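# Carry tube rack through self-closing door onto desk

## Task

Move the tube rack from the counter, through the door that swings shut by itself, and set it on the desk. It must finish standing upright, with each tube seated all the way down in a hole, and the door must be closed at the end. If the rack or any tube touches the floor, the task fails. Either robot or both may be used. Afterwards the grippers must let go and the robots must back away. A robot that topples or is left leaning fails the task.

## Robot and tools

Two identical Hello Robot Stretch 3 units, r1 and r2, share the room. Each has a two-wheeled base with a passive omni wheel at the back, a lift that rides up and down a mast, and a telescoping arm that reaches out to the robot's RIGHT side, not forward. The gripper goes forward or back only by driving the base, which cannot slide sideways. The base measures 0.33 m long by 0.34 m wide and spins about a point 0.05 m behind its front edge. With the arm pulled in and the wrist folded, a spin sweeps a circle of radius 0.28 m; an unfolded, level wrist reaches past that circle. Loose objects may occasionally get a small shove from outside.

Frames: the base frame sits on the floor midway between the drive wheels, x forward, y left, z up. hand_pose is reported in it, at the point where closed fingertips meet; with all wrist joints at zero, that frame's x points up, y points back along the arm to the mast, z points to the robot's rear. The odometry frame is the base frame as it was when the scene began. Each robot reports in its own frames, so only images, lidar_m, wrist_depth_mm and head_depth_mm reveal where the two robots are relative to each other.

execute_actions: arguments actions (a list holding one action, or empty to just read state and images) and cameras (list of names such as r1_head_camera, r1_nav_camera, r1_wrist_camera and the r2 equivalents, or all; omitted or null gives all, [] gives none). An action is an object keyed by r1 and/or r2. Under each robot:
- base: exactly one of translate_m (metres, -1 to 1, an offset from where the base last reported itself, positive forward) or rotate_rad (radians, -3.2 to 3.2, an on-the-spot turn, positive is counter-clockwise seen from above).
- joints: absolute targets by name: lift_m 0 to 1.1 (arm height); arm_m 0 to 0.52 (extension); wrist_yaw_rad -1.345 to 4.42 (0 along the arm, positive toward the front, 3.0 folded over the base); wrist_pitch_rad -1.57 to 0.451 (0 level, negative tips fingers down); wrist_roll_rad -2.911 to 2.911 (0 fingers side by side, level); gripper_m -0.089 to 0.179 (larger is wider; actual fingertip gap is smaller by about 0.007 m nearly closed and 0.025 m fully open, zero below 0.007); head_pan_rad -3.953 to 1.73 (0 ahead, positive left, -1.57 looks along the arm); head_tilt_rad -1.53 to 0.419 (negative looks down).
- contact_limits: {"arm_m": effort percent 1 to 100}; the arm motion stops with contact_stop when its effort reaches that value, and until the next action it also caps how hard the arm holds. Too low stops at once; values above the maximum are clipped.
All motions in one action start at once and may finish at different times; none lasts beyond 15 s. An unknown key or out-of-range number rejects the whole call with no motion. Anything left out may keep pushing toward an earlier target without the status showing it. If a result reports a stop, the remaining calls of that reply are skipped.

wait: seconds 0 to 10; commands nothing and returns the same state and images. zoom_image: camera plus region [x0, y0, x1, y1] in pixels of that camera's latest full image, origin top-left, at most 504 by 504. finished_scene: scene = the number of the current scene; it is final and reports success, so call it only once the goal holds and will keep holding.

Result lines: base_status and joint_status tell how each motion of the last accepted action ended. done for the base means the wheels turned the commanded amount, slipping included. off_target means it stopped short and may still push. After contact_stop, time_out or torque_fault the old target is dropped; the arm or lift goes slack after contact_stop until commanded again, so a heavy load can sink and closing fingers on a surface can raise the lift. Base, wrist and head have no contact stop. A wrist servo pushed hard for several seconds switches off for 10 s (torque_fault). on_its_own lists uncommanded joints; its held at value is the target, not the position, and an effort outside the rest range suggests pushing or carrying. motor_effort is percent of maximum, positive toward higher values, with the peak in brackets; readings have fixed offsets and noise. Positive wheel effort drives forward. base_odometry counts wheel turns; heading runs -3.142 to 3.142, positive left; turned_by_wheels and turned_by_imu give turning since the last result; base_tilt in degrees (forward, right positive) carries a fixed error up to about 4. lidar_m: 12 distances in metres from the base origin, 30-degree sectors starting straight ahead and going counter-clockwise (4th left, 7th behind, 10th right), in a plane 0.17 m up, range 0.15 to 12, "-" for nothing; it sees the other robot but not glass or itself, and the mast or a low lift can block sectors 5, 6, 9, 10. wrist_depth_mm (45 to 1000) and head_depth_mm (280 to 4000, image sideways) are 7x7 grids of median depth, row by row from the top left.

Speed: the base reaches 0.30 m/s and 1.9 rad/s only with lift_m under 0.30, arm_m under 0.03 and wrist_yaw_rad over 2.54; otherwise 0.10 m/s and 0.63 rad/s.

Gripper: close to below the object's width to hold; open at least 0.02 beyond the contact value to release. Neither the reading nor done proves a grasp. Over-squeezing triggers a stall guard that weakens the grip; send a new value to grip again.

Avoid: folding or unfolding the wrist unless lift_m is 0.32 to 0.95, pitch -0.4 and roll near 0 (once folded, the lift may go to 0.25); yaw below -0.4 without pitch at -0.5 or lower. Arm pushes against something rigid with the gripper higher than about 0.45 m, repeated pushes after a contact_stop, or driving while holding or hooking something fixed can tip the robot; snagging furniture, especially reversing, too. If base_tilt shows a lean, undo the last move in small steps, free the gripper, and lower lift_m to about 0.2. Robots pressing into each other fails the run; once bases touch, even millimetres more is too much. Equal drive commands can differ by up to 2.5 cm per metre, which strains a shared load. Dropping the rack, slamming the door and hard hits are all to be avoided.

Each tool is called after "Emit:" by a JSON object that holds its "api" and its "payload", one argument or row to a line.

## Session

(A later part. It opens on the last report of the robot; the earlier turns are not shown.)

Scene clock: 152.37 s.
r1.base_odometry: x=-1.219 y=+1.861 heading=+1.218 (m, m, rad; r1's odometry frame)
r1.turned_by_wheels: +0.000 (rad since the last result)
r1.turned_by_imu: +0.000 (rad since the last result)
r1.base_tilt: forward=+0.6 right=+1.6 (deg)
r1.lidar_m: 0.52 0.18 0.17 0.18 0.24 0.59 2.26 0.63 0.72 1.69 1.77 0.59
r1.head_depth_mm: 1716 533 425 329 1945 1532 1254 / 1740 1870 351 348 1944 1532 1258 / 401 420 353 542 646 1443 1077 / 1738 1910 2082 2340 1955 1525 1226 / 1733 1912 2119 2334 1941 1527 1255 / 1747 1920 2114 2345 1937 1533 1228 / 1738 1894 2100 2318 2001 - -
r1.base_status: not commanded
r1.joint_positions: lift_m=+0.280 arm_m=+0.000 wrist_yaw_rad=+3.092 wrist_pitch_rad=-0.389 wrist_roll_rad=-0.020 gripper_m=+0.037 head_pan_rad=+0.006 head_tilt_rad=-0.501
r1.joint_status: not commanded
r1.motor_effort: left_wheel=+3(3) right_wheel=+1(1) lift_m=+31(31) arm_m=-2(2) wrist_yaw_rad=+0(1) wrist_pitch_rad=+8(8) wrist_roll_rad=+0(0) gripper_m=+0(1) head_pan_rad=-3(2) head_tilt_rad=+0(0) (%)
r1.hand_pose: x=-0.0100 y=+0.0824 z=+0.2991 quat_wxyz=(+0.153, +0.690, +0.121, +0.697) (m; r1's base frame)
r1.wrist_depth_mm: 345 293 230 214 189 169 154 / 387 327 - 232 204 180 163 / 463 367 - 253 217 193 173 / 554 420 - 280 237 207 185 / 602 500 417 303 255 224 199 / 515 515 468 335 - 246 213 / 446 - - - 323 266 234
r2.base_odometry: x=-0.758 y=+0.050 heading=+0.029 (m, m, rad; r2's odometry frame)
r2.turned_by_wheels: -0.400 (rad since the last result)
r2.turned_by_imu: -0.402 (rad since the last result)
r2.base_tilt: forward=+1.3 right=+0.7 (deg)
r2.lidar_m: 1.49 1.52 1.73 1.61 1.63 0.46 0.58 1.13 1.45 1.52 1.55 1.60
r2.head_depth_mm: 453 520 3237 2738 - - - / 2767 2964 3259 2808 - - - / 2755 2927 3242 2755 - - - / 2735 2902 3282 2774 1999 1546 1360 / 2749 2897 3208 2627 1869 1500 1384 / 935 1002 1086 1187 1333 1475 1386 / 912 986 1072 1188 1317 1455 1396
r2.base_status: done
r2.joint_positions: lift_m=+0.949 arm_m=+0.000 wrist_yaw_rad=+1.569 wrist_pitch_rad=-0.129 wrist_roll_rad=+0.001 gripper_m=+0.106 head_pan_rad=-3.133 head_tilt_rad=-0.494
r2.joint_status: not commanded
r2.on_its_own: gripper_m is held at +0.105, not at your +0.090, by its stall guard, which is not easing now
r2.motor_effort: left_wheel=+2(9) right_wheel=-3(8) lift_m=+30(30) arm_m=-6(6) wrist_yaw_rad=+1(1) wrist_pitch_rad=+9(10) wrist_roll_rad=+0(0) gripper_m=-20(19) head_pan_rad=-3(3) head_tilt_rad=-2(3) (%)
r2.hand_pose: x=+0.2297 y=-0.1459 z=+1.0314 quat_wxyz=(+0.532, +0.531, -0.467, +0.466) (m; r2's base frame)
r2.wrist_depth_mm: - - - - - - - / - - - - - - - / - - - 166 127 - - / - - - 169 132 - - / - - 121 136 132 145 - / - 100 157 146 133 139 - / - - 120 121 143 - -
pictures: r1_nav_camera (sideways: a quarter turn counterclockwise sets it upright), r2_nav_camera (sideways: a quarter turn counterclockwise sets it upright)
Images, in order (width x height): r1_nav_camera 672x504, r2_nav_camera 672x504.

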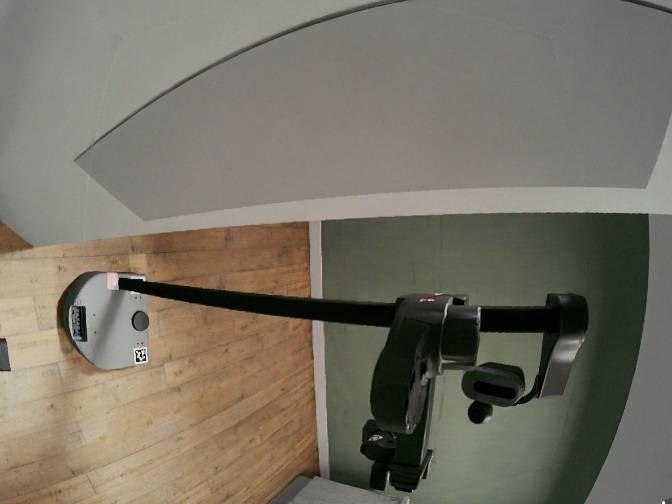

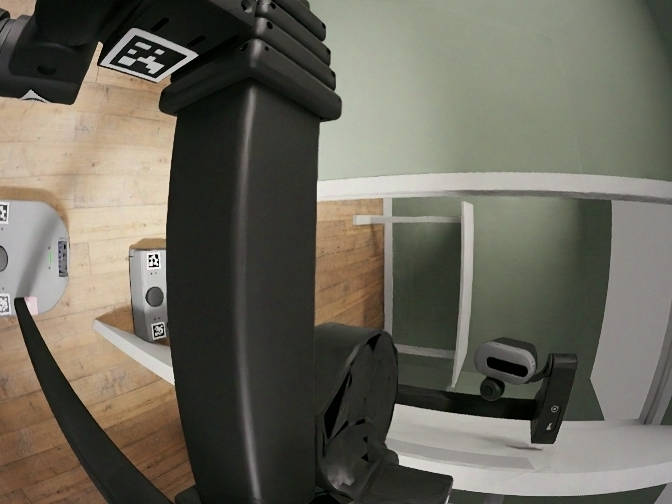

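Emit:
{"api": "execute_actions", "payload": {
  "actions": [
    {"r2":{"base":{"rotate_rad":-0.1}},"r1":{"joints":{"lift_m":0.35}}}
  ],
  "cameras": []
}}

Emit:
{"api": "execute_actions", "payload": {
  "actions": [
    {"r2":{"base":{"translate_m":-0.27}}}
  ],
  "cameras": []
}}

Emit:
{"api": "execute_actions", "payload": {
  "actions": [
    {"r2":{"base":{"translate_m":-0.5}},"r1":{"base":{"translate_m":-0.5}}}
  ],
  "cameras": ["r1_nav_camera","r2_nav_camera"]
}}

Scene clock: 159.17 s.
r1.base_odometry: x=-1.219 y=+1.861 heading=+1.218 (m, m, rad; r1's odometry frame)
r1.turned_by_wheels: +0.000 (rad since the last result)
r1.turned_by_imu: +0.000 (rad since the last result)
r1.base_tilt: forward=+0.6 right=+1.5 (deg)
r1.lidar_m: 0.53 0.18 0.17 0.18 0.24 0.59 2.26 0.63 0.73 1.69 1.77 0.59
r1.head_depth_mm: 1710 534 424 2308 1941 1536 1260 / 1740 1889 371 343 1936 1526 1260 / 409 428 362 554 1812 1482 1077 / 1735 1881 2059 2344 1936 1484 1231 / 1743 1910 2135 2339 1929 1531 1258 / 1740 1916 2107 2346 1957 1529 1228 / 1732 1909 2112 2331 2018 - -
r1.base_status: not commanded
r1.joint_positions: lift_m=+0.350 arm_m=+0.000 wrist_yaw_rad=+3.092 wrist_pitch_rad=-0.389 wrist_roll_rad=-0.020 gripper_m=+0.037 head_pan_rad=+0.006 head_tilt_rad=-0.501
r1.joint_status: all done
r1.motor_effort: left_wheel=+3(2) right_wheel=+1(1) lift_m=+40(41) arm_m=-2(1) wrist_yaw_rad=+0(1) wrist_pitch_rad=+8(7) wrist_roll_rad=+0(0) gripper_m=+1(0) head_pan_rad=-2(2) head_tilt_rad=+0(0) (%)
r1.hand_pose: x=-0.0100 y=+0.0824 z=+0.3687 quat_wxyz=(+0.153, +0.690, +0.121, +0.697) (m; r1's base frame)
r1.wrist_depth_mm: 344 292 232 213 188 169 153 / 392 331 - 231 202 180 162 / 460 365 - 250 219 194 173 / 562 421 - 280 239 209 184 / 678 497 416 304 256 226 197 / 604 574 482 341 269 246 215 / 517 511 - 385 332 266 233
r2.base_odometry: x=-0.758 y=+0.050 heading=-0.070 (m, m, rad; r2's odometry frame)
r2.turned_by_wheels: -0.100 (rad since the last result)
r2.turned_by_imu: -0.101 (rad since the last result)
r2.base_tilt: forward=+1.4 right=+0.8 (deg)
r2.lidar_m: 1.49 1.50 1.80 1.61 1.62 0.46 0.58 1.12 1.35 1.52 1.52 1.68
r2.head_depth_mm: 2806 593 670 731 - - - / 458 535 3331 2815 - - - / 2786 2957 3335 2737 - - - / 2754 2934 3325 2763 1992 923 878 / 2710 2893 3178 2777 2016 1567 1359 / 2664 2850 3101 2640 1367 1460 1383 / 957 977 1058 1147 1280 1422 1388
r2.base_status: done
r2.joint_positions: lift_m=+0.949 arm_m=+0.000 wrist_yaw_rad=+1.569 wrist_pitch_rad=-0.129 wrist_roll_rad=+0.001 gripper_m=+0.106 head_pan_rad=-3.133 head_tilt_rad=-0.494
r2.joint_status: not commanded
r2.on_its_own: gripper_m is held at +0.105, not at your +0.090, by its stall guard, which is not easing now
r2.motor_effort: left_wheel=+3(9) right_wheel=-3(9) lift_m=+31(31) arm_m=-6(6) wrist_yaw_rad=+1(1) wrist_pitch_rad=+10(10) wrist_roll_rad=+0(0) gripper_m=-19(20) head_pan_rad=-3(4) head_tilt_rad=-1(2) (%)
r2.hand_pose: x=+0.2297 y=-0.1459 z=+1.0314 quat_wxyz=(+0.532, +0.531, -0.467, +0.466) (m; r2's base frame)
r2.wrist_depth_mm: - - - - - - - / - - - - - - - / - - - 166 127 - - / - - - 169 132 - - / - - 121 135 132 144 - / - 100 157 147 133 138 - / - - 120 121 142 - -
pictures: none
No camera images: the call's "cameras" was empty. Leave "cameras" out to get every camera's image.

Scene clock: 162.97 s.
r1.base_odometry: x=-1.219 y=+1.861 heading=+1.218 (m, m, rad; r1's odometry frame)
r1.turned_by_wheels: +0.000 (rad since the last result)
r1.turned_by_imu: +0.000 (rad since the last result)
r1.base_tilt: forward=+0.6 right=+1.6 (deg)
r1.lidar_m: 0.26 0.18 0.17 0.18 0.24 0.60 2.26 0.63 0.73 1.69 1.77 0.33
r1.head_depth_mm: 1763 1916 2129 2354 - - - / 1749 1934 2122 - - - - / 1736 1912 2106 - - - - / - - - - - - - / 1747 1917 2080 - - - - / 1734 1911 2120 - - 1529 1197 / 1729 1904 2112 2324 2042 - -
r1.base_status: not commanded
r1.joint_positions: lift_m=+0.350 arm_m=+0.000 wrist_yaw_rad=+3.092 wrist_pitch_rad=-0.389 wrist_roll_rad=-0.020 gripper_m=+0.037 head_pan_rad=+0.006 head_tilt_rad=-0.501
r1.joint_status: not commanded
r1.motor_effort: left_wheel=+2(3) right_wheel=+1(1) lift_m=+41(41) arm_m=-2(2) wrist_yaw_rad=-1(0) wrist_pitch_rad=+8(8) wrist_roll_rad=+0(0) gripper_m=+1(0) head_pan_rad=-2(2) head_tilt_rad=+0(2) (%)
r1.hand_pose: x=-0.0100 y=+0.0824 z=+0.3687 quat_wxyz=(+0.153, +0.690, +0.121, +0.697) (m; r1's base frame)
r1.wrist_depth_mm: 346 294 231 213 190 170 154 / 396 330 - 231 203 180 163 / 459 367 - 252 218 192 174 / 558 419 - 278 238 208 185 / 673 499 413 304 253 224 199 / 597 568 478 341 271 248 213 / 510 513 - 387 331 266 234
r2.base_odometry: x=-1.028 y=+0.069 heading=-0.070 (m, m, rad; r2's odometry frame)
r2.turned_by_wheels: +0.000 (rad since the last result)
r2.turned_by_imu: +0.001 (rad since the last result)
r2.base_tilt: forward=+1.2 right=+0.7 (deg)
r2.lidar_m: 1.76 1.76 1.75 1.56 0.25 0.32 0.32 0.87 1.03 1.57 1.57 1.91
r2.head_depth_mm: - 307 2824 2799 - - - / 2568 2574 3111 2786 - - - / 2568 2732 3078 2738 - - - / 2538 2692 2981 2786 2008 1571 1383 / 2488 2669 2949 2771 2006 1582 1374 / 2427 2622 2885 2701 2012 1528 1366 / 2420 2646 2799 954 985 1081 1171
r2.base_status: done
r2.joint_positions: lift_m=+0.949 arm_m=+0.000 wrist_yaw_rad=+1.569 wrist_pitch_rad=-0.129 wrist_roll_rad=+0.001 gripper_m=+0.106 head_pan_rad=-3.133 head_tilt_rad=-0.494
r2.joint_status: not commanded
r2.on_its_own: gripper_m is held at +0.105, not at your +0.090, by its stall guard, which is not easing now
r2.motor_effort: left_wheel=+2(4) right_wheel=-3(9) lift_m=+31(31) arm_m=-6(5) wrist_yaw_rad=+1(2) wrist_pitch_rad=+10(10) wrist_roll_rad=+0(0) gripper_m=-19(20) head_pan_rad=-3(3) head_tilt_rad=-3(2) (%)
r2.hand_pose: x=+0.2297 y=-0.1459 z=+1.0314 quat_wxyz=(+0.532, +0.531, -0.467, +0.466) (m; r2's base frame)
r2.wrist_depth_mm: - - - - - - - / - - - - - - - / - - - 166 127 - - / - - - 169 132 - - / - - 121 135 132 144 - / - 99 157 147 133 139 - / - - 120 121 142 - -
pictures: none
No camera images: the call's "cameras" was empty. Leave "cameras" out to get every camera's image.

Scene clock: 169.90 s.
r1.base_odometry: x=-1.391 y=+1.392 heading=+1.218 (m, m, rad; r1's odometry frame)
r1.turned_by_wheels: +0.000 (rad since the last result)
r1.turned_by_imu: -0.003 (rad since the last result)
r1.base_tilt: forward=+0.6 right=+1.5 (deg)
r1.lidar_m: 0.27 0.27 0.33 0.36 0.55 1.83 1.77 2.24 0.39 0.37 1.82 0.31
r1.head_depth_mm: - 298 2740 1491 - 1485 1259 / 459 - 2707 2733 - - - / 416 463 521 591 - - - / 373 409 453 502 - - - / 336 366 395 - - - - / 311 - - - - - - / - - - - - - -
r1.base_status: done
r1.joint_positions: lift_m=+0.350 arm_m=+0.000 wrist_yaw_rad=+3.092 wrist_pitch_rad=-0.389 wrist_roll_rad=-0.020 gripper_m=+0.037 head_pan_rad=+0.006 head_tilt_rad=-0.501
r1.joint_status: not commanded
r1.motor_effort: left_wheel=+0(8) right_wheel=+1(2) lift_m=+41(41) arm_m=-1(1) wrist_yaw_rad=+0(0) wrist_pitch_rad=+8(7) wrist_roll_rad=+0(0) gripper_m=+1(1) head_pan_rad=-2(2) head_tilt_rad=-1(1) (%)
r1.hand_pose: x=-0.0100 y=+0.0824 z=+0.3687 quat_wxyz=(+0.153, +0.690, +0.121, +0.697) (m; r1's base frame)
r1.wrist_depth_mm: - - 476 416 343 298 259 / - - - 451 369 311 274 / - - - 494 400 333 286 / 946 913 - 539 425 353 306 / 732 709 717 595 458 381 320 / 602 586 597 584 468 413 343 / 523 507 - 518 484 435 370
r2.base_odometry: x=-1.526 y=+0.104 heading=-0.070 (m, m, rad; r2's odometry frame)
r2.turned_by_wheels: +0.000 (rad since the last result)
r2.turned_by_imu: +0.003 (rad since the last result)
r2.base_tilt: forward=+1.2 right=+0.7 (deg)
r2.lidar_m: 0.23 0.17 0.17 0.18 0.25 0.42 0.30 0.49 0.45 0.83 1.67 2.02
r2.head_depth_mm: 2262 2374 2225 425 - - - / - - 2642 2741 - - - / - 310 2614 2719 - - - / 2083 2230 2528 2676 1996 1575 1366 / 2089 2210 2467 2634 1997 1580 1385 / 2054 2211 2380 2527 2026 1585 1390 / 2004 2161 2370 2558 2021 1570 1402
r2.base_status: done
r2.joint_positions: lift_m=+0.949 arm_m=+0.000 wrist_yaw_rad=+1.569 wrist_pitch_rad=-0.129 wrist_roll_rad=+0.001 gripper_m=+0.106 head_pan_rad=-3.133 head_tilt_rad=-0.495
r2.joint_status: not commanded
r2.on_its_own: gripper_m is held at +0.105, not at your +0.090, by its stall guard, which is not easing now
r2.motor_effort: left_wheel=+5(24) right_wheel=-1(10) lift_m=+30(31) arm_m=-6(6) wrist_yaw_rad=+1(1) wrist_pitch_rad=+10(10) wrist_roll_rad=+0(0) gripper_m=-20(19) head_pan_rad=-3(3) head_tilt_rad=-1(2) (%)
r2.hand_pose: x=+0.2296 y=-0.1458 z=+1.0313 quat_wxyz=(+0.532, +0.531, -0.467, +0.466) (m; r2's base frame)
r2.wrist_depth_mm: - - - - - - - / - - - - - - - / - - - 166 127 - - / - - - 169 132 - - / - - 122 131 134 145 - / 215 100 157 147 133 139 - / 210 - 120 121 144 - -
pictures: r1_nav_camera (sideways: a quarter turn counterclockwise sets it upright), r2_nav_camera (sideways: a quarter turn counterclockwise sets it upright)
Images, in order (width x height): r1_nav_camera 672x504, r2_nav_camera 672x504.

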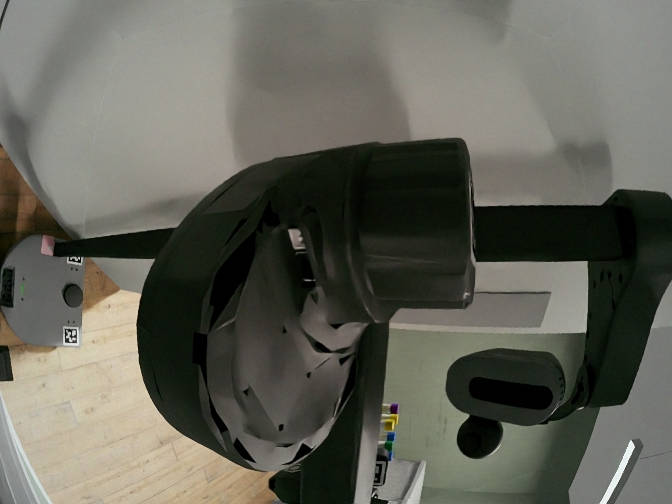

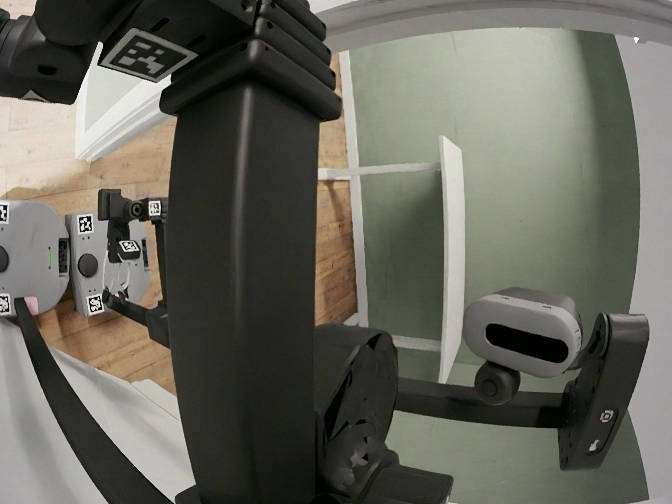

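Emit:
{"api": "execute_actions", "payload": {
  "actions": [
    {"r1":{"base":{"translate_m":-0.8}},"r2":{"joints":{"wrist_yaw_rad":2.7}}}
  ],
  "cameras": ["r1_nav_camera"]
}}

Emit:
{"api": "execute_actions", "payload": {
  "actions": [
    {"r1":{"base":{"rotate_rad":-1.57},"joints":{"lift_m":0.28}},"r2":{"base":{"rotate_rad":0.1}}}
  ],
  "cameras": []
}}

Emit:
{"api": "execute_actions", "payload": {
  "actions": [
    {"r1":{"base":{"translate_m":1.0}},"r2":{"base":{"translate_m":-0.8}}}
  ],
  "cameras": ["r2_nav_camera","r2_wrist_camera"]
}}

Scene clock: 188.30 s.
r1.base_odometry: x=-1.667 y=+0.641 heading=+1.218 (m, m, rad; r1's odometry frame)
r1.turned_by_wheels: +0.000 (rad since the last result)
r1.turned_by_imu: -0.005 (rad since the last result)
r1.base_tilt: forward=+0.5 right=+1.6 (deg)
r1.lidar_m: 1.03 0.80 0.82 1.32 1.35 1.32 1.39 1.00 1.84 2.46 0.98 0.76
r1.head_depth_mm: 2895 3132 3483 2671 1964 1488 1147 / 2888 1037 3489 2693 1944 1478 1260 / 1045 1008 3401 2547 1876 1350 1255 / 882 833 1207 1383 1547 1380 1255 / 914 983 1097 1205 1360 1470 1257 / 833 899 976 1068 1178 1313 1255 / 762 817 883 960 1049 1155 1223
r1.base_status: done
r1.joint_positions: lift_m=+0.350 arm_m=+0.000 wrist_yaw_rad=+3.092 wrist_pitch_rad=-0.389 wrist_roll_rad=-0.020 gripper_m=+0.037 head_pan_rad=+0.006 head_tilt_rad=-0.501
r1.joint_status: not commanded
r1.motor_effort: left_wheel=+1(3) right_wheel=+0(2) lift_m=+41(41) arm_m=-2(1) wrist_yaw_rad=+0(1) wrist_pitch_rad=+7(8) wrist_roll_rad=+0(0) gripper_m=+1(0) head_pan_rad=-3(2) head_tilt_rad=+0(0) (%)
r1.hand_pose: x=-0.0100 y=+0.0824 z=+0.3687 quat_wxyz=(+0.153, +0.690, +0.121, +0.697) (m; r1's base frame)
r1.wrist_depth_mm: - - - - - 920 658 / - - - - - 919 665 / - - - - - 963 670 / 915 932 - 888 867 826 704 / 723 724 701 710 715 694 683 / 612 600 592 588 594 574 585 / 520 504 - 514 480 503 494
r2.base_odometry: x=-1.526 y=+0.104 heading=-0.070 (m, m, rad; r2's odometry frame)
r2.turned_by_wheels: +0.000 (rad since the last result)
r2.turned_by_imu: -0.001 (rad since the last result)
r2.base_tilt: forward=+1.2 right=+0.7 (deg)
r2.lidar_m: 0.23 0.18 0.17 0.18 0.25 0.75 1.09 0.48 0.46 0.83 1.66 2.03
r2.head_depth_mm: 2230 2367 2615 2581 - - - / 2209 2321 2632 2780 - - - / 2106 2175 2508 2621 - - - / 2051 2208 2531 2660 1933 1466 1385 / 2059 2212 2460 2621 1632 1480 1380 / 2056 2197 2375 2538 2016 1577 1392 / 2025 2157 2372 2533 2008 1585 1396
r2.base_status: not commanded
r2.joint_positions: lift_m=+0.949 arm_m=+0.000 wrist_yaw_rad=+2.697 wrist_pitch_rad=-0.129 wrist_roll_rad=+0.001 gripper_m=+0.106 head_pan_rad=-3.133 head_tilt_rad=-0.495
r2.joint_status: all done
r2.on_its_own: gripper_m is held at +0.105, not at your +0.090, by its stall guard, which is not easing now
r2.motor_effort: left_wheel=+5(5) right_wheel=-1(1) lift_m=+30(30) arm_m=-5(5) wrist_yaw_rad=+4(7) wrist_pitch_rad=+10(10) wrist_roll_rad=+0(0) gripper_m=-20(20) head_pan_rad=-3(3) head_tilt_rad=-3(3) (%)
r2.hand_pose: x=+0.0866 y=+0.0813 z=+1.0313 quat_wxyz=(+0.200, +0.698, -0.111, +0.678) (m; r2's base frame)
r2.wrist_depth_mm: 204 200 194 189 184 179 176 / 213 209 204 198 191 186 183 / 225 219 210 166 127 195 193 / 235 231 222 169 131 203 204 / 249 241 122 131 134 145 - / 262 99 157 147 134 138 - / - 273 121 121 144 231 -
pictures: r1_nav_camera (sideways: a quarter turn counterclockwise sets it upright)
Images, in order (width x height): r1_nav_camera 672x504.

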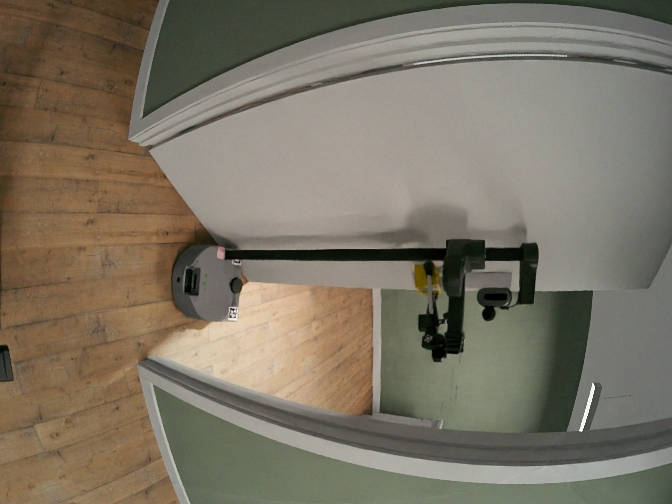

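Scene clock: 190.83 s.
r1.base_odometry: x=-1.667 y=+0.641 heading=-0.352 (m, m, rad; r1's odometry frame)
r1.turned_by_wheels: -1.570 (rad since the last result)
r1.turned_by_imu: -1.567 (rad since the last result)
r1.base_tilt: forward=+0.6 right=+1.5 (deg)
r1.lidar_m: 2.45 0.97 0.76 1.03 0.80 0.83 1.32 1.34 1.32 1.39 1.00 1.86
r1.head_depth_mm: 2061 2279 2529 2676 1954 1541 1262 / 2079 2289 2555 2680 1952 1535 1253 / 2067 2263 2535 2669 1946 1538 1261 / 2075 2275 2532 2656 1945 1533 1256 / 2072 2259 2524 2680 1946 1524 1252 / 2065 2243 2451 2543 1937 1530 1254 / 1923 1916 1923 1910 1795 1520 1250
r1.base_status: done
r1.joint_positions: lift_m=+0.280 arm_m=+0.000 wrist_yaw_rad=+3.092 wrist_pitch_rad=-0.389 wrist_roll_rad=-0.020 gripper_m=+0.037 head_pan_rad=+0.006 head_tilt_rad=-0.501
r1.joint_status: all done
r1.motor_effort: left_wheel=+2(8) right_wheel=-2(6) lift_m=+22(39) arm_m=-2(1) wrist_yaw_rad=-1(0) wrist_pitch_rad=+7(7) wrist_roll_rad=+0(0) gripper_m=+1(1) head_pan_rad=-2(2) head_tilt_rad=+1(1) (%)
r1.hand_pose: x=-0.0100 y=+0.0824 z=+0.2995 quat_wxyz=(+0.153, +0.690, +0.121, +0.697) (m; r1's base frame)
r1.wrist_depth_mm: 625 698 - - - 638 639 / 623 748 - - - 683 693 / 664 788 - 906 945 753 744 / 690 764 - 777 781 734 729 / 634 621 612 595 622 588 591 / 516 508 526 519 - 492 493 / 450 - - - 414 421 424
r2.base_odometry: x=-1.526 y=+0.104 heading=+0.030 (m, m, rad; r2's odometry frame)
r2.turned_by_wheels: +0.100 (rad since the last result)
r2.turned_by_imu: +0.100 (rad since the last result)
r2.base_tilt: forward=+1.3 right=+0.7 (deg)
r2.lidar_m: 0.21 0.17 0.17 0.19 0.28 1.90 0.98 0.46 0.46 1.06 1.69 2.18
r2.head_depth_mm: 2139 2272 2562 2700 - - - / 2105 2244 2517 2662 - - - / 835 952 2428 2588 - - - / 2064 2209 2502 2627 1923 1572 1380 / 2091 2230 2439 2625 2019 1578 1383 / 2063 2218 2441 2608 2029 1570 1383 / 2074 2212 2415 2584 2024 1577 1392
r2.base_status: done
r2.joint_positions: lift_m=+0.949 arm_m=+0.000 wrist_yaw_rad=+2.693 wrist_pitch_rad=-0.142 wrist_roll_rad=+0.001 gripper_m=+0.106 head_pan_rad=-3.133 head_tilt_rad=-0.495
r2.joint_status: not commanded
r2.on_its_own: gripper_m is held at +0.105, not at your +0.090, by its stall guard, which is not easing now
r2.motor_effort: left_wheel=-4(13) right_wheel=+5(9) lift_m=+30(31) arm_m=-6(5) wrist_yaw_rad=+7(9) wrist_pitch_rad=+14(17) wrist_roll_rad=+0(0) gripper_m=-21(20) head_pan_rad=-3(2) head_tilt_rad=-2(1) (%)
r2.hand_pose: x=+0.0873 y=+0.0801 z=+1.0281 quat_wxyz=(+0.206, +0.699, -0.108, +0.676) (m; r2's base frame)
r2.wrist_depth_mm: 218 208 197 186 177 168 161 / 230 219 206 195 184 174 167 / 243 231 215 157 119 182 174 / 259 244 226 159 126 190 182 / 274 260 122 116 127 137 190 / 291 - 142 145 131 138 200 / - 298 121 122 145 215 216
pictures: none
No camera images: the call's "cameras" was empty. Leave "cameras" out to get every camera's image.

Scene clock: 199.80 s.
r1.base_odometry: x=-0.729 y=+0.296 heading=-0.352 (m, m, rad; r1's odometry frame)
r1.turned_by_wheels: +0.000 (rad since the last result)
r1.turned_by_imu: +0.008 (rad since the last result)
r1.base_tilt: forward=+0.6 right=+1.6 (deg)
r1.lidar_m: 1.46 1.06 0.74 0.70 0.71 0.97 1.09 2.02 1.12 1.33 1.36 1.54
r1.head_depth_mm: 1203 1325 1461 1648 1821 1537 1259 / 1202 1320 1467 1643 1797 1526 1262 / 1204 1322 1469 1637 1801 1527 1262 / 1202 1321 1465 1633 1797 1524 1255 / 1201 1312 1455 1634 1812 1531 1260 / 1197 1317 1455 1645 1798 1527 1254 / 1198 1317 1461 1641 1801 1518 1253
r1.base_status: done
r1.joint_positions: lift_m=+0.280 arm_m=+0.000 wrist_yaw_rad=+3.092 wrist_pitch_rad=-0.389 wrist_roll_rad=-0.020 gripper_m=+0.037 head_pan_rad=+0.006 head_tilt_rad=-0.501
r1.joint_status: not commanded
r1.motor_effort: left_wheel=+1(12) right_wheel=-1(4) lift_m=+22(22) arm_m=-2(2) wrist_yaw_rad=+0(0) wrist_pitch_rad=+8(8) wrist_roll_rad=+0(0) gripper_m=+0(0) head_pan_rad=-2(2) head_tilt_rad=+1(1) (%)
r1.hand_pose: x=-0.0100 y=+0.0824 z=+0.2995 quat_wxyz=(+0.153, +0.690, +0.121, +0.697) (m; r1's base frame)
r1.wrist_depth_mm: 609 624 646 644 648 672 694 / 664 651 - 710 739 735 751 / 770 729 - 750 754 791 821 / 801 718 - 746 756 737 726 / 622 626 621 604 620 596 586 / 524 516 517 510 - 506 491 / 445 - - - 420 429 424
r2.base_odometry: x=-2.326 y=+0.081 heading=+0.030 (m, m, rad; r2's odometry frame)
r2.turned_by_wheels: +0.000 (rad since the last result)
r2.turned_by_imu: +0.005 (rad since the last result)
r2.base_tilt: forward=+1.2 right=+0.9 (deg)
r2.lidar_m: 0.39 0.40 0.51 0.91 1.41 1.60 1.29 1.29 0.97 0.88 0.48 0.42
r2.head_depth_mm: 1443 1581 1199 1903 - - - / 1441 1571 1209 1899 - - - / 1430 1547 1220 1881 - - - / 1421 1543 1219 1845 1990 1574 1386 / 1420 1529 1230 1854 1969 1577 1387 / 1407 1529 1234 1416 1856 1576 1383 / 1397 1505 1242 1816 1926 1577 1389
r2.base_status: done
r2.joint_positions: lift_m=+0.949 arm_m=+0.000 wrist_yaw_rad=+2.701 wrist_pitch_rad=-0.134 wrist_roll_rad=+0.001 gripper_m=+0.106 head_pan_rad=-3.133 head_tilt_rad=-0.495
r2.joint_status: not commanded
r2.on_its_own: gripper_m is held at +0.105, not at your +0.090, by its stall guard, which is not easing now
r2.motor_effort: left_wheel=-2(14) right_wheel=+2(10) lift_m=+31(30) arm_m=-5(6) wrist_yaw_rad=-1(8) wrist_pitch_rad=+11(14) wrist_roll_rad=+0(0) gripper_m=-20(21) head_pan_rad=-3(3) head_tilt_rad=-3(2) (%)
r2.hand_pose: x=+0.0856 y=+0.0815 z=+1.0301 quat_wxyz=(+0.200, +0.699, -0.108, +0.678) (m; r2's base frame)
r2.wrist_depth_mm: - - 878 615 450 346 281 / - - 973 649 468 355 288 / - - - 669 148 367 294 / - - - 180 144 375 300 / - - - 164 138 246 308 / - - 171 157 133 136 308 / - - 126 117 135 146 338
pictures: r2_nav_camera (sideways: a quarter turn counterclockwise sets it upright), r2_wrist_camera
Images, in order (width x height): r2_nav_camera 672x504, r2_wrist_camera 644x364.

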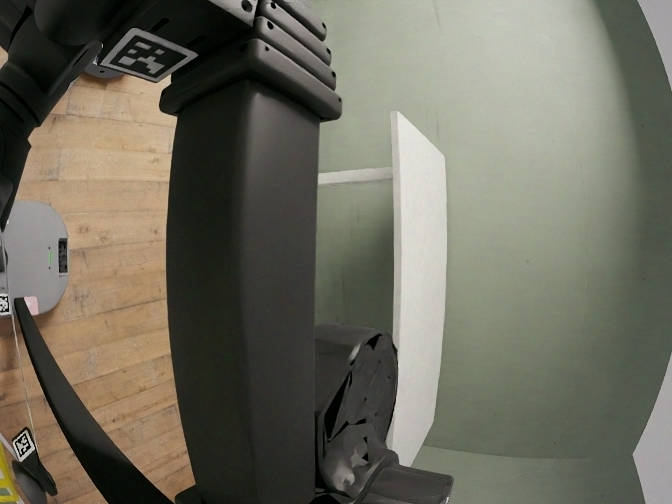

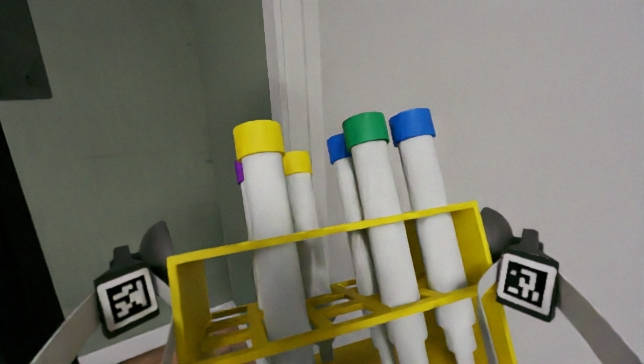

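Emit:
{"api": "execute_actions", "payload": {
  "actions": [
    {"r2":{"base":{"translate_m":-0.6},"joints":{"wrist_pitch_rad":0.25}}}
  ],
  "cameras": []
}}

Emit:
{"api": "execute_actions", "payload": {
  "actions": [
    {"r2":{"base":{"rotate_rad":-1.47},"joints":{"wrist_yaw_rad":0,"head_pan_rad":-1.57,"head_tilt_rad":-0.7}}}
  ],
  "cameras": ["r2_head_camera","r2_wrist_camera"]
}}

Scene clock: 210.83 s.
r1.base_odometry: x=-0.729 y=+0.296 heading=-0.352 (m, m, rad; r1's odometry frame)
r1.turned_by_wheels: +0.000 (rad since the last result)
r1.turned_by_imu: +0.001 (rad since the last result)
r1.base_tilt: forward=+0.5 right=+1.5 (deg)
r1.lidar_m: 1.46 1.06 0.74 0.70 0.72 1.04 0.97 0.97 1.12 1.33 1.36 1.54
r1.head_depth_mm: 1208 1324 1472 1655 1800 1528 1266 / 1205 1320 1470 1644 1798 1530 1258 / 1197 1326 1458 1641 1810 1526 1262 / 1206 1318 1468 1636 1814 1531 1264 / 1202 1315 1464 1644 1793 1524 1253 / 1198 1319 1459 1634 1800 1528 1252 / 1195 1311 1461 1631 1796 1524 1251
r1.base_status: not commanded
r1.joint_positions: lift_m=+0.280 arm_m=+0.000 wrist_yaw_rad=+3.092 wrist_pitch_rad=-0.389 wrist_roll_rad=-0.020 gripper_m=+0.037 head_pan_rad=+0.006 head_tilt_rad=-0.501
r1.joint_status: not commanded
r1.motor_effort: left_wheel=+2(1) right_wheel=-1(1) lift_m=+22(22) arm_m=-2(2) wrist_yaw_rad=-1(1) wrist_pitch_rad=+8(8) wrist_roll_rad=+0(0) gripper_m=+1(1) head_pan_rad=-2(2) head_tilt_rad=+1(1) (%)
r1.hand_pose: x=-0.0100 y=+0.0824 z=+0.2995 quat_wxyz=(+0.153, +0.690, +0.121, +0.697) (m; r1's base frame)
r1.wrist_depth_mm: 609 627 626 646 657 664 692 / 674 666 - 693 722 744 757 / 774 734 - 768 757 790 807 / 794 746 - 770 743 760 741 / 613 617 619 610 612 594 590 / 521 513 518 515 - 506 498 / 442 - - - 412 428 424
r2.base_odometry: x=-2.926 y=+0.063 heading=+0.029 (m, m, rad; r2's odometry frame)
r2.turned_by_wheels: +0.000 (rad since the last result)
r2.turned_by_imu: +0.002 (rad since the last result)
r2.base_tilt: forward=+1.3 right=+0.8 (deg)
r2.lidar_m: 0.99 1.01 1.20 1.33 1.14 1.18 1.11 0.72 1.45 2.43 0.96 1.00
r2.head_depth_mm: 930 1008 1072 768 - - - / 921 1000 1067 771 - - - / 916 993 1060 751 - - - / 910 990 1053 754 544 442 1383 / 904 986 1046 754 546 441 1385 / 901 977 1046 758 549 443 1365 / 895 969 1047 764 549 430 971
r2.base_status: done
r2.joint_positions: lift_m=+0.949 arm_m=+0.000 wrist_yaw_rad=+2.701 wrist_pitch_rad=+0.215 wrist_roll_rad=+0.001 gripper_m=+0.106 head_pan_rad=-3.133 head_tilt_rad=-0.495
r2.joint_status: all done
r2.on_its_own: gripper_m is held at +0.105, not at your +0.090, by its stall guard, which is not easing now
r2.motor_effort: left_wheel=-3(10) right_wheel=+3(2) lift_m=+31(30) arm_m=-6(5) wrist_yaw_rad=-2(1) wrist_pitch_rad=+12(13) wrist_roll_rad=+0(0) gripper_m=-20(19) head_pan_rad=-3(3) head_tilt_rad=-3(2) (%)
r2.hand_pose: x=+0.0875 y=+0.0858 z=+1.1193 quat_wxyz=(+0.080, +0.670, -0.227, +0.703) (m; r2's base frame)
r2.wrist_depth_mm: - - - - - 949 763 / - - - - - 968 763 / - - - - - 956 764 / - - - 181 145 939 768 / - - - 164 137 504 757 / - - 176 157 132 136 738 / - - 125 117 133 145 786
pictures: none
No camera images: the call's "cameras" was empty. Leave "cameras" out to get every camera's image.

Scene clock: 214.13 s.
r1.base_odometry: x=-0.729 y=+0.296 heading=-0.352 (m, m, rad; r1's odometry frame)
r1.turned_by_wheels: +0.000 (rad since the last result)
r1.turned_by_imu: +0.000 (rad since the last result)
r1.base_tilt: forward=+0.6 right=+1.6 (deg)
r1.lidar_m: 1.46 1.06 0.74 0.70 0.71 1.05 0.98 0.97 1.12 1.33 1.36 1.54
r1.head_depth_mm: 1206 1327 1469 1645 1822 1529 1258 / 1201 1316 1471 1634 1815 1532 1262 / 1200 1317 1459 1635 1807 1527 1258 / 1202 1316 1470 1645 1809 1524 1254 / 1201 1311 1460 1629 1797 1526 1256 / 1192 1320 1460 1636 1807 1521 1252 / 1200 1315 1466 1633 1802 1529 1259
r1.base_status: not commanded
r1.joint_positions: lift_m=+0.280 arm_m=+0.000 wrist_yaw_rad=+3.092 wrist_pitch_rad=-0.389 wrist_roll_rad=-0.020 gripper_m=+0.037 head_pan_rad=+0.006 head_tilt_rad=-0.501
r1.joint_status: not commanded
r1.motor_effort: left_wheel=+2(1) right_wheel=-1(1) lift_m=+22(22) arm_m=-1(1) wrist_yaw_rad=+1(1) wrist_pitch_rad=+7(8) wrist_roll_rad=+0(0) gripper_m=+0(0) head_pan_rad=-2(2) head_tilt_rad=+0(1) (%)
r1.hand_pose: x=-0.0100 y=+0.0824 z=+0.2995 quat_wxyz=(+0.153, +0.690, +0.121, +0.697) (m; r1's base frame)
r1.wrist_depth_mm: 614 624 642 649 655 661 700 / 655 670 - 706 712 722 738 / 759 729 - 761 772 796 805 / 807 748 - 753 748 756 741 / 636 628 611 596 618 600 599 / 522 521 522 512 - 498 489 / 441 - - - 418 429 422
r2.base_odometry: x=-2.926 y=+0.063 heading=-1.440 (m, m, rad; r2's odometry frame)
r2.turned_by_wheels: -1.470 (rad since the last result)
r2.turned_by_imu: -1.475 (rad since the last result)
r2.base_tilt: forward=+1.1 right=+0.8 (deg)
r2.lidar_m: 0.97 0.96 0.99 0.99 1.03 1.30 1.33 1.14 1.15 1.11 0.72 1.57
r2.head_depth_mm: 910 990 682 558 - - - / 911 970 361 504 - - 1121 / 913 968 376 - - - 1120 / 908 971 364 491 462 1364 1167 / 913 994 680 545 462 1364 1176 / 916 987 732 547 464 1256 1151 / 916 993 732 548 465 1377 1182
r2.base_status: done
r2.joint_positions: lift_m=+0.949 arm_m=+0.000 wrist_yaw_rad=+0.002 wrist_pitch_rad=+0.215 wrist_roll_rad=+0.001 gripper_m=+0.106 head_pan_rad=-1.577 head_tilt_rad=-0.691
r2.joint_status: all done
r2.on_its_own: gripper_m is held at +0.105, not at your +0.090, by its stall guard, which is not easing now
r2.motor_effort: left_wheel=+2(9) right_wheel=-4(8) lift_m=+31(30) arm_m=-5(5) wrist_yaw_rad=-2(3) wrist_pitch_rad=+12(12) wrist_roll_rad=+0(0) gripper_m=-20(20) head_pan_rad=+3(33) head_tilt_rad=-4(15) (%)
r2.hand_pose: x=-0.0210 y=-0.4009 z=+1.1193 quat_wxyz=(+0.703, -0.075, -0.703, +0.076) (m; r2's base frame)
r2.wrist_depth_mm: 903 883 891 898 890 897 895 / 885 872 890 880 886 887 875 / 872 868 865 854 858 872 878 / 861 874 852 182 144 862 855 / 852 846 845 164 138 498 847 / 829 - 176 157 132 135 629 / 824 442 125 117 133 145 409
pictures: r2_head_camera (sideways: a quarter turn clockwise sets it upright), r2_wrist_camera
Images, in order (width x height): r2_head_camera 896x504, r2_wrist_camera 644x364.

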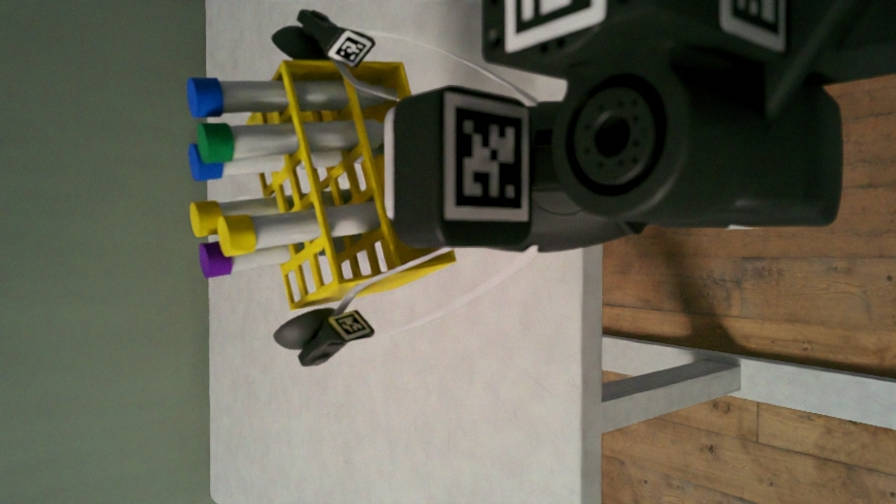

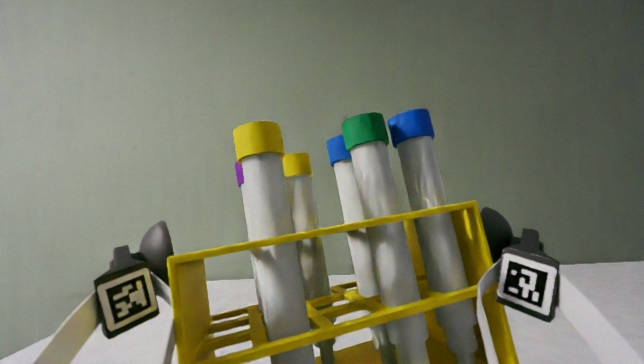

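Emit:
{"api": "execute_actions", "payload": {
  "actions": [
    {"r2":{"joints":{"arm_m":0.2}}}
  ],
  "cameras": []
}}

Emit:
{"api": "execute_actions", "payload": {
  "actions": [
    {"r2":{"joints":{"lift_m":0.82}}}
  ],
  "cameras": ["r2_head_camera","r2_wrist_camera"]
}}

Scene clock: 220.43 s.
r1.base_odometry: x=-0.729 y=+0.296 heading=-0.352 (m, m, rad; r1's odometry frame)
r1.turned_by_wheels: +0.000 (rad since the last result)
r1.turned_by_imu: +0.000 (rad since the last result)
r1.base_tilt: forward=+0.6 right=+1.6 (deg)
r1.lidar_m: 1.46 1.06 0.74 0.70 0.72 1.04 0.97 0.96 1.12 1.33 1.36 1.55
r1.head_depth_mm: 1203 1327 1467 1641 1804 1527 1265 / 1204 1320 1461 1639 1817 1534 1263 / 1204 1321 1470 1637 1815 1522 1256 / 1197 1315 1464 1646 1803 1534 1260 / 1196 1321 1465 1647 1803 1519 1255 / 1202 1316 1457 1630 1793 1523 1260 / 1197 1314 1454 1635 1797 1524 1255
r1.base_status: not commanded
r1.joint_positions: lift_m=+0.280 arm_m=+0.000 wrist_yaw_rad=+3.092 wrist_pitch_rad=-0.389 wrist_roll_rad=-0.020 gripper_m=+0.037 head_pan_rad=+0.006 head_tilt_rad=-0.501
r1.joint_status: not commanded
r1.motor_effort: left_wheel=+1(1) right_wheel=-1(1) lift_m=+22(22) arm_m=-2(2) wrist_yaw_rad=+1(1) wrist_pitch_rad=+7(8) wrist_roll_rad=+0(0) gripper_m=+1(0) head_pan_rad=-2(2) head_tilt_rad=+0(1) (%)
r1.hand_pose: x=-0.0100 y=+0.0824 z=+0.2995 quat_wxyz=(+0.153, +0.690, +0.121, +0.697) (m; r1's base frame)
r1.wrist_depth_mm: 607 617 628 643 661 686 688 / 659 669 - 712 712 729 745 / 765 724 - 763 789 792 816 / 803 766 - 755 763 750 719 / 633 624 624 616 614 597 583 / 523 519 516 514 - 496 483 / 445 - - - 418 429 424
r2.base_odometry: x=-2.926 y=+0.063 heading=-1.440 (m, m, rad; r2's odometry frame)
r2.turned_by_wheels: +0.000 (rad since the last result)
r2.turned_by_imu: -0.001 (rad since the last result)
r2.base_tilt: forward=+1.2 right=+0.8 (deg)
r2.lidar_m: 0.97 0.96 1.00 0.99 1.03 1.30 1.33 1.14 1.15 1.11 0.72 1.57
r2.head_depth_mm: 913 989 - 503 457 1356 1162 / 912 970 - 496 458 1353 1162 / 900 505 - 505 460 1355 1168 / 913 524 662 543 460 1365 1171 / 911 990 726 544 462 1367 1171 / 917 989 728 546 464 1254 1147 / 919 996 732 547 465 1368 1178
r2.base_status: not commanded
r2.joint_positions: lift_m=+0.949 arm_m=+0.200 wrist_yaw_rad=+0.001 wrist_pitch_rad=+0.216 wrist_roll_rad=+0.001 gripper_m=+0.106 head_pan_rad=-1.577 head_tilt_rad=-0.692
r2.joint_status: all done
r2.on_its_own: gripper_m is held at +0.105, not at your +0.090, by its stall guard, which is not easing now
r2.motor_effort: left_wheel=+3(3) right_wheel=-4(4) lift_m=+30(31) arm_m=+5(4) wrist_yaw_rad=-1(2) wrist_pitch_rad=+12(12) wrist_roll_rad=+0(0) gripper_m=-20(20) head_pan_rad=+2(3) head_tilt_rad=-3(4) (%)
r2.hand_pose: x=-0.0210 y=-0.6000 z=+1.1196 quat_wxyz=(+0.703, -0.076, -0.703, +0.077) (m; r2's base frame)
r2.wrist_depth_mm: 684 695 691 691 691 690 690 / 682 680 685 687 684 685 672 / 671 676 671 663 670 680 684 / 668 660 663 180 144 660 676 / 657 653 665 164 138 405 653 / 657 - 176 157 133 135 658 / 648 443 125 117 133 145 409
pictures: none
No camera images: the call's "cameras" was empty. Leave "cameras" out to get every camera's image.

Scene clock: 222.33 s.
r1.base_odometry: x=-0.729 y=+0.296 heading=-0.352 (m, m, rad; r1's odometry frame)
r1.turned_by_wheels: +0.000 (rad since the last result)
r1.turned_by_imu: +0.000 (rad since the last result)
r1.base_tilt: forward=+0.6 right=+1.5 (deg)
r1.lidar_m: 1.46 1.06 0.74 0.70 0.71 1.04 0.97 0.96 1.12 1.33 1.36 1.55
r1.head_depth_mm: 1201 1318 1462 1645 1823 1528 1257 / 1204 1327 1466 1644 1813 1542 1262 / 1199 1323 1464 1649 1813 1528 1256 / 1200 1325 1460 1644 1808 1527 1254 / 1197 1321 1457 1642 1806 1519 1261 / 1201 1318 1466 1635 1798 1519 1255 / 1195 1324 1456 1636 1812 1533 1249
r1.base_status: not commanded
r1.joint_positions: lift_m=+0.280 arm_m=+0.000 wrist_yaw_rad=+3.092 wrist_pitch_rad=-0.389 wrist_roll_rad=-0.020 gripper_m=+0.037 head_pan_rad=+0.006 head_tilt_rad=-0.501
r1.joint_status: not commanded
r1.motor_effort: left_wheel=+1(0) right_wheel=-1(1) lift_m=+22(22) arm_m=-2(2) wrist_yaw_rad=+1(1) wrist_pitch_rad=+8(7) wrist_roll_rad=+0(0) gripper_m=+1(0) head_pan_rad=-2(2) head_tilt_rad=+0(0) (%)
r1.hand_pose: x=-0.0100 y=+0.0824 z=+0.2995 quat_wxyz=(+0.153, +0.690, +0.121, +0.697) (m; r1's base frame)
r1.wrist_depth_mm: 609 623 632 640 654 668 677 / 668 659 - 706 707 715 737 / 758 719 - 759 785 793 807 / 775 752 - 752 762 738 723 / 625 623 621 606 623 591 592 / 511 517 533 513 - 498 502 / 445 - - - 421 425 424
r2.base_odometry: x=-2.926 y=+0.063 heading=-1.441 (m, m, rad; r2's odometry frame)
r2.turned_by_wheels: +0.000 (rad since the last result)
r2.turned_by_imu: +0.001 (rad since the last result)
r2.base_tilt: forward=+1.2 right=+0.8 (deg)
r2.lidar_m: 0.97 0.96 0.99 0.99 1.03 1.30 1.33 1.14 1.14 1.10 0.72 1.57
r2.head_depth_mm: 913 986 716 - 1494 1357 1164 / 911 984 716 - 971 1362 1162 / 912 987 568 - 452 1356 1170 / 914 989 596 524 461 1367 1169 / 917 990 710 544 461 1360 1170 / 918 995 729 547 463 1271 1148 / 917 991 731 548 464 1376 1181
r2.base_status: not commanded
r2.joint_positions: lift_m=+0.869 arm_m=+0.200 wrist_yaw_rad=+0.001 wrist_pitch_rad=+0.205 wrist_roll_rad=+0.001 gripper_m=+0.106 head_pan_rad=-1.576 head_tilt_rad=-0.693
r2.joint_status: lift_m contact_stop (moved -0.081 of -0.129)
r2.on_its_own: gripper_m is held at +0.105, not at your +0.090, by its stall guard, which is not easing now; lift_m is slack since a contact_stop, until your next command for it (your +0.820 is given up)
r2.motor_effort: left_wheel=+0(6) right_wheel=-1(7) lift_m=+21(49) arm_m=+0(12) wrist_yaw_rad=-1(1) wrist_pitch_rad=+15(20) wrist_roll_rad=+0(0) gripper_m=-19(20) head_pan_rad=+2(2) head_tilt_rad=-3(3) (%)
r2.hand_pose: x=-0.0212 y=-0.6007 z=+1.0362 quat_wxyz=(+0.703, -0.072, -0.703, +0.073) (m; r2's base frame)
r2.wrist_depth_mm: 688 681 678 681 689 684 696 / 670 677 684 672 677 688 686 / 668 672 676 674 672 675 685 / 669 665 659 186 149 678 672 / 660 656 656 160 139 662 669 / 485 - 170 170 133 134 361 / 309 255 123 116 132 135 235
pictures: r2_head_camera (sideways: a quarter turn clockwise sets it upright), r2_wrist_camera
Images, in order (width x height): r2_head_camera 896x504, r2_wrist_camera 644x364.

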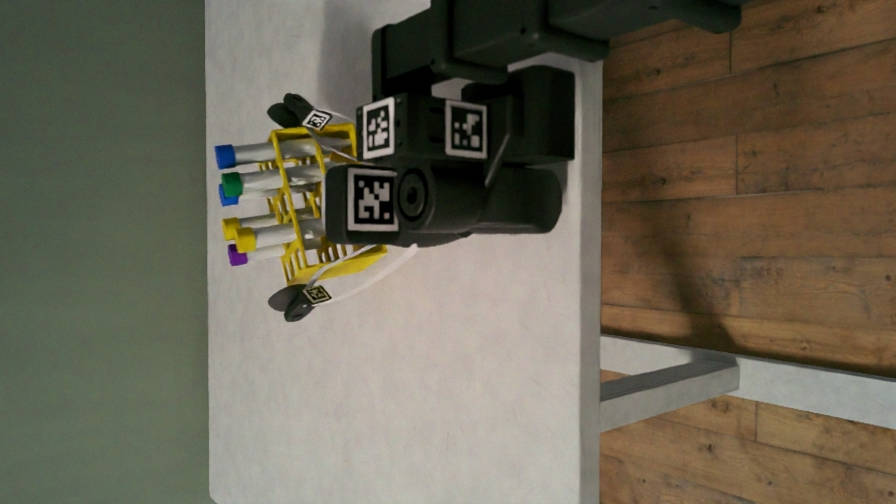

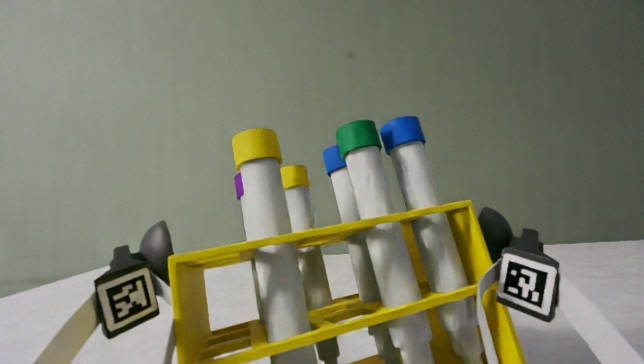

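Emit:
{"api": "execute_actions", "payload": {
  "actions": [
    {"r2":{"joints":{"lift_m":0.875,"wrist_pitch_rad":-0.08}}}
  ],
  "cameras": ["r2_wrist_camera"]
}}

Emit:
{"api": "execute_actions", "payload": {
  "actions": [
    {"r2":{"joints":{"gripper_m":0.179}}}
  ],
  "cameras": []
}}

Emit:
{"api": "execute_actions", "payload": {
  "actions": [
    {"r2":{"joints":{"arm_m":0.0,"lift_m":0.9}}}
  ],
  "cameras": ["r2_wrist_camera","r2_head_camera"]
}}

Scene clock: 230.10 s.
r1.base_odometry: x=-0.729 y=+0.296 heading=-0.352 (m, m, rad; r1's odometry frame)
r1.turned_by_wheels: +0.000 (rad since the last result)
r1.turned_by_imu: +0.000 (rad since the last result)
r1.base_tilt: forward=+0.5 right=+1.6 (deg)
r1.lidar_m: 1.46 1.06 0.74 0.70 0.72 1.04 0.98 0.96 1.12 1.33 1.36 1.55
r1.head_depth_mm: 1203 1323 1463 1653 1803 1536 1253 / 1203 1323 1460 1641 1808 1537 1265 / 1200 1316 1461 1644 1805 1534 1259 / 1200 1316 1470 1636 1793 1528 1255 / 1205 1319 1465 1638 1799 1530 1256 / 1199 1314 1464 1635 1812 1529 1256 / 1197 1314 1461 1631 1813 1523 1258
r1.base_status: not commanded
r1.joint_positions: lift_m=+0.280 arm_m=+0.000 wrist_yaw_rad=+3.092 wrist_pitch_rad=-0.389 wrist_roll_rad=-0.020 gripper_m=+0.037 head_pan_rad=+0.006 head_tilt_rad=-0.501
r1.joint_status: not commanded
r1.motor_effort: left_wheel=+1(1) right_wheel=-1(1) lift_m=+22(22) arm_m=-2(2) wrist_yaw_rad=+0(0) wrist_pitch_rad=+8(7) wrist_roll_rad=+0(0) gripper_m=+1(1) head_pan_rad=-2(2) head_tilt_rad=+2(0) (%)
r1.hand_pose: x=-0.0100 y=+0.0824 z=+0.2995 quat_wxyz=(+0.153, +0.690, +0.121, +0.697) (m; r1's base frame)
r1.wrist_depth_mm: 600 612 639 656 684 679 693 / 666 661 - 696 707 722 737 / 756 738 - 761 773 810 824 / 790 753 - 757 749 752 728 / 612 607 624 613 624 600 588 / 526 518 516 509 - 506 487 / 447 - - - 412 427 425
r2.base_odometry: x=-2.926 y=+0.063 heading=-1.441 (m, m, rad; r2's odometry frame)
r2.turned_by_wheels: +0.000 (rad since the last result)
r2.turned_by_imu: -0.001 (rad since the last result)
r2.base_tilt: forward=+1.2 right=+0.6 (deg)
r2.lidar_m: 0.97 0.96 0.99 0.99 1.03 1.30 1.33 1.14 1.14 1.10 0.72 1.57
r2.head_depth_mm: 913 985 749 - 1500 1351 1165 / 913 984 748 - 965 1349 1167 / 911 990 565 - 453 1352 1168 / 909 991 599 524 460 1359 1169 / 912 989 743 545 461 1372 1163 / 914 989 726 547 463 1266 1157 / 917 996 732 548 464 1369 1173
r2.base_status: not commanded
r2.joint_positions: lift_m=+0.880 arm_m=+0.200 wrist_yaw_rad=-0.002 wrist_pitch_rad=-0.005 wrist_roll_rad=-0.001 gripper_m=+0.106 head_pan_rad=-1.576 head_tilt_rad=-0.693
r2.joint_status: lift_m contact_stop (moved +0.011 of +0.006); wrist_pitch_rad off_target (ended at -0.005, target -0.080)
r2.on_its_own: gripper_m is held at +0.105, not at your +0.090, by its stall guard, which is not easing now; lift_m is slack since a contact_stop, until your next command for it (your +0.875 is given up); wrist_pitch_rad is at rest, and its effort (-26) is outside its rest range (-20 to +32)
r2.motor_effort: left_wheel=+1(1) right_wheel=-1(2) lift_m=+21(31) arm_m=-2(2) wrist_yaw_rad=+4(4) wrist_pitch_rad=-26(39) wrist_roll_rad=+0(1) gripper_m=-20(20) head_pan_rad=+3(3) head_tilt_rad=-3(4) (%)
r2.hand_pose: x=-0.0221 y=-0.6012 z=+0.9932 quat_wxyz=(+0.708, +0.001, -0.707, -0.003) (m; r2's base frame)
r2.wrist_depth_mm: 605 612 612 619 615 623 624 / 626 622 625 630 630 643 640 / 635 646 649 161 125 657 647 / 654 650 640 167 130 590 566 / 387 394 124 133 129 144 303 / 243 99 135 141 131 148 206 / 187 165 119 146 145 151 157
pictures: r2_wrist_camera
Images, in order (width x height): r2_wrist_camera 644x364.

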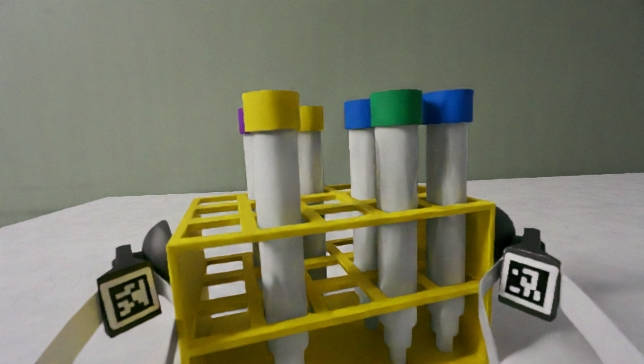

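not run: a stop came earlier in this reply.

not run: a stop came earlier in this reply.


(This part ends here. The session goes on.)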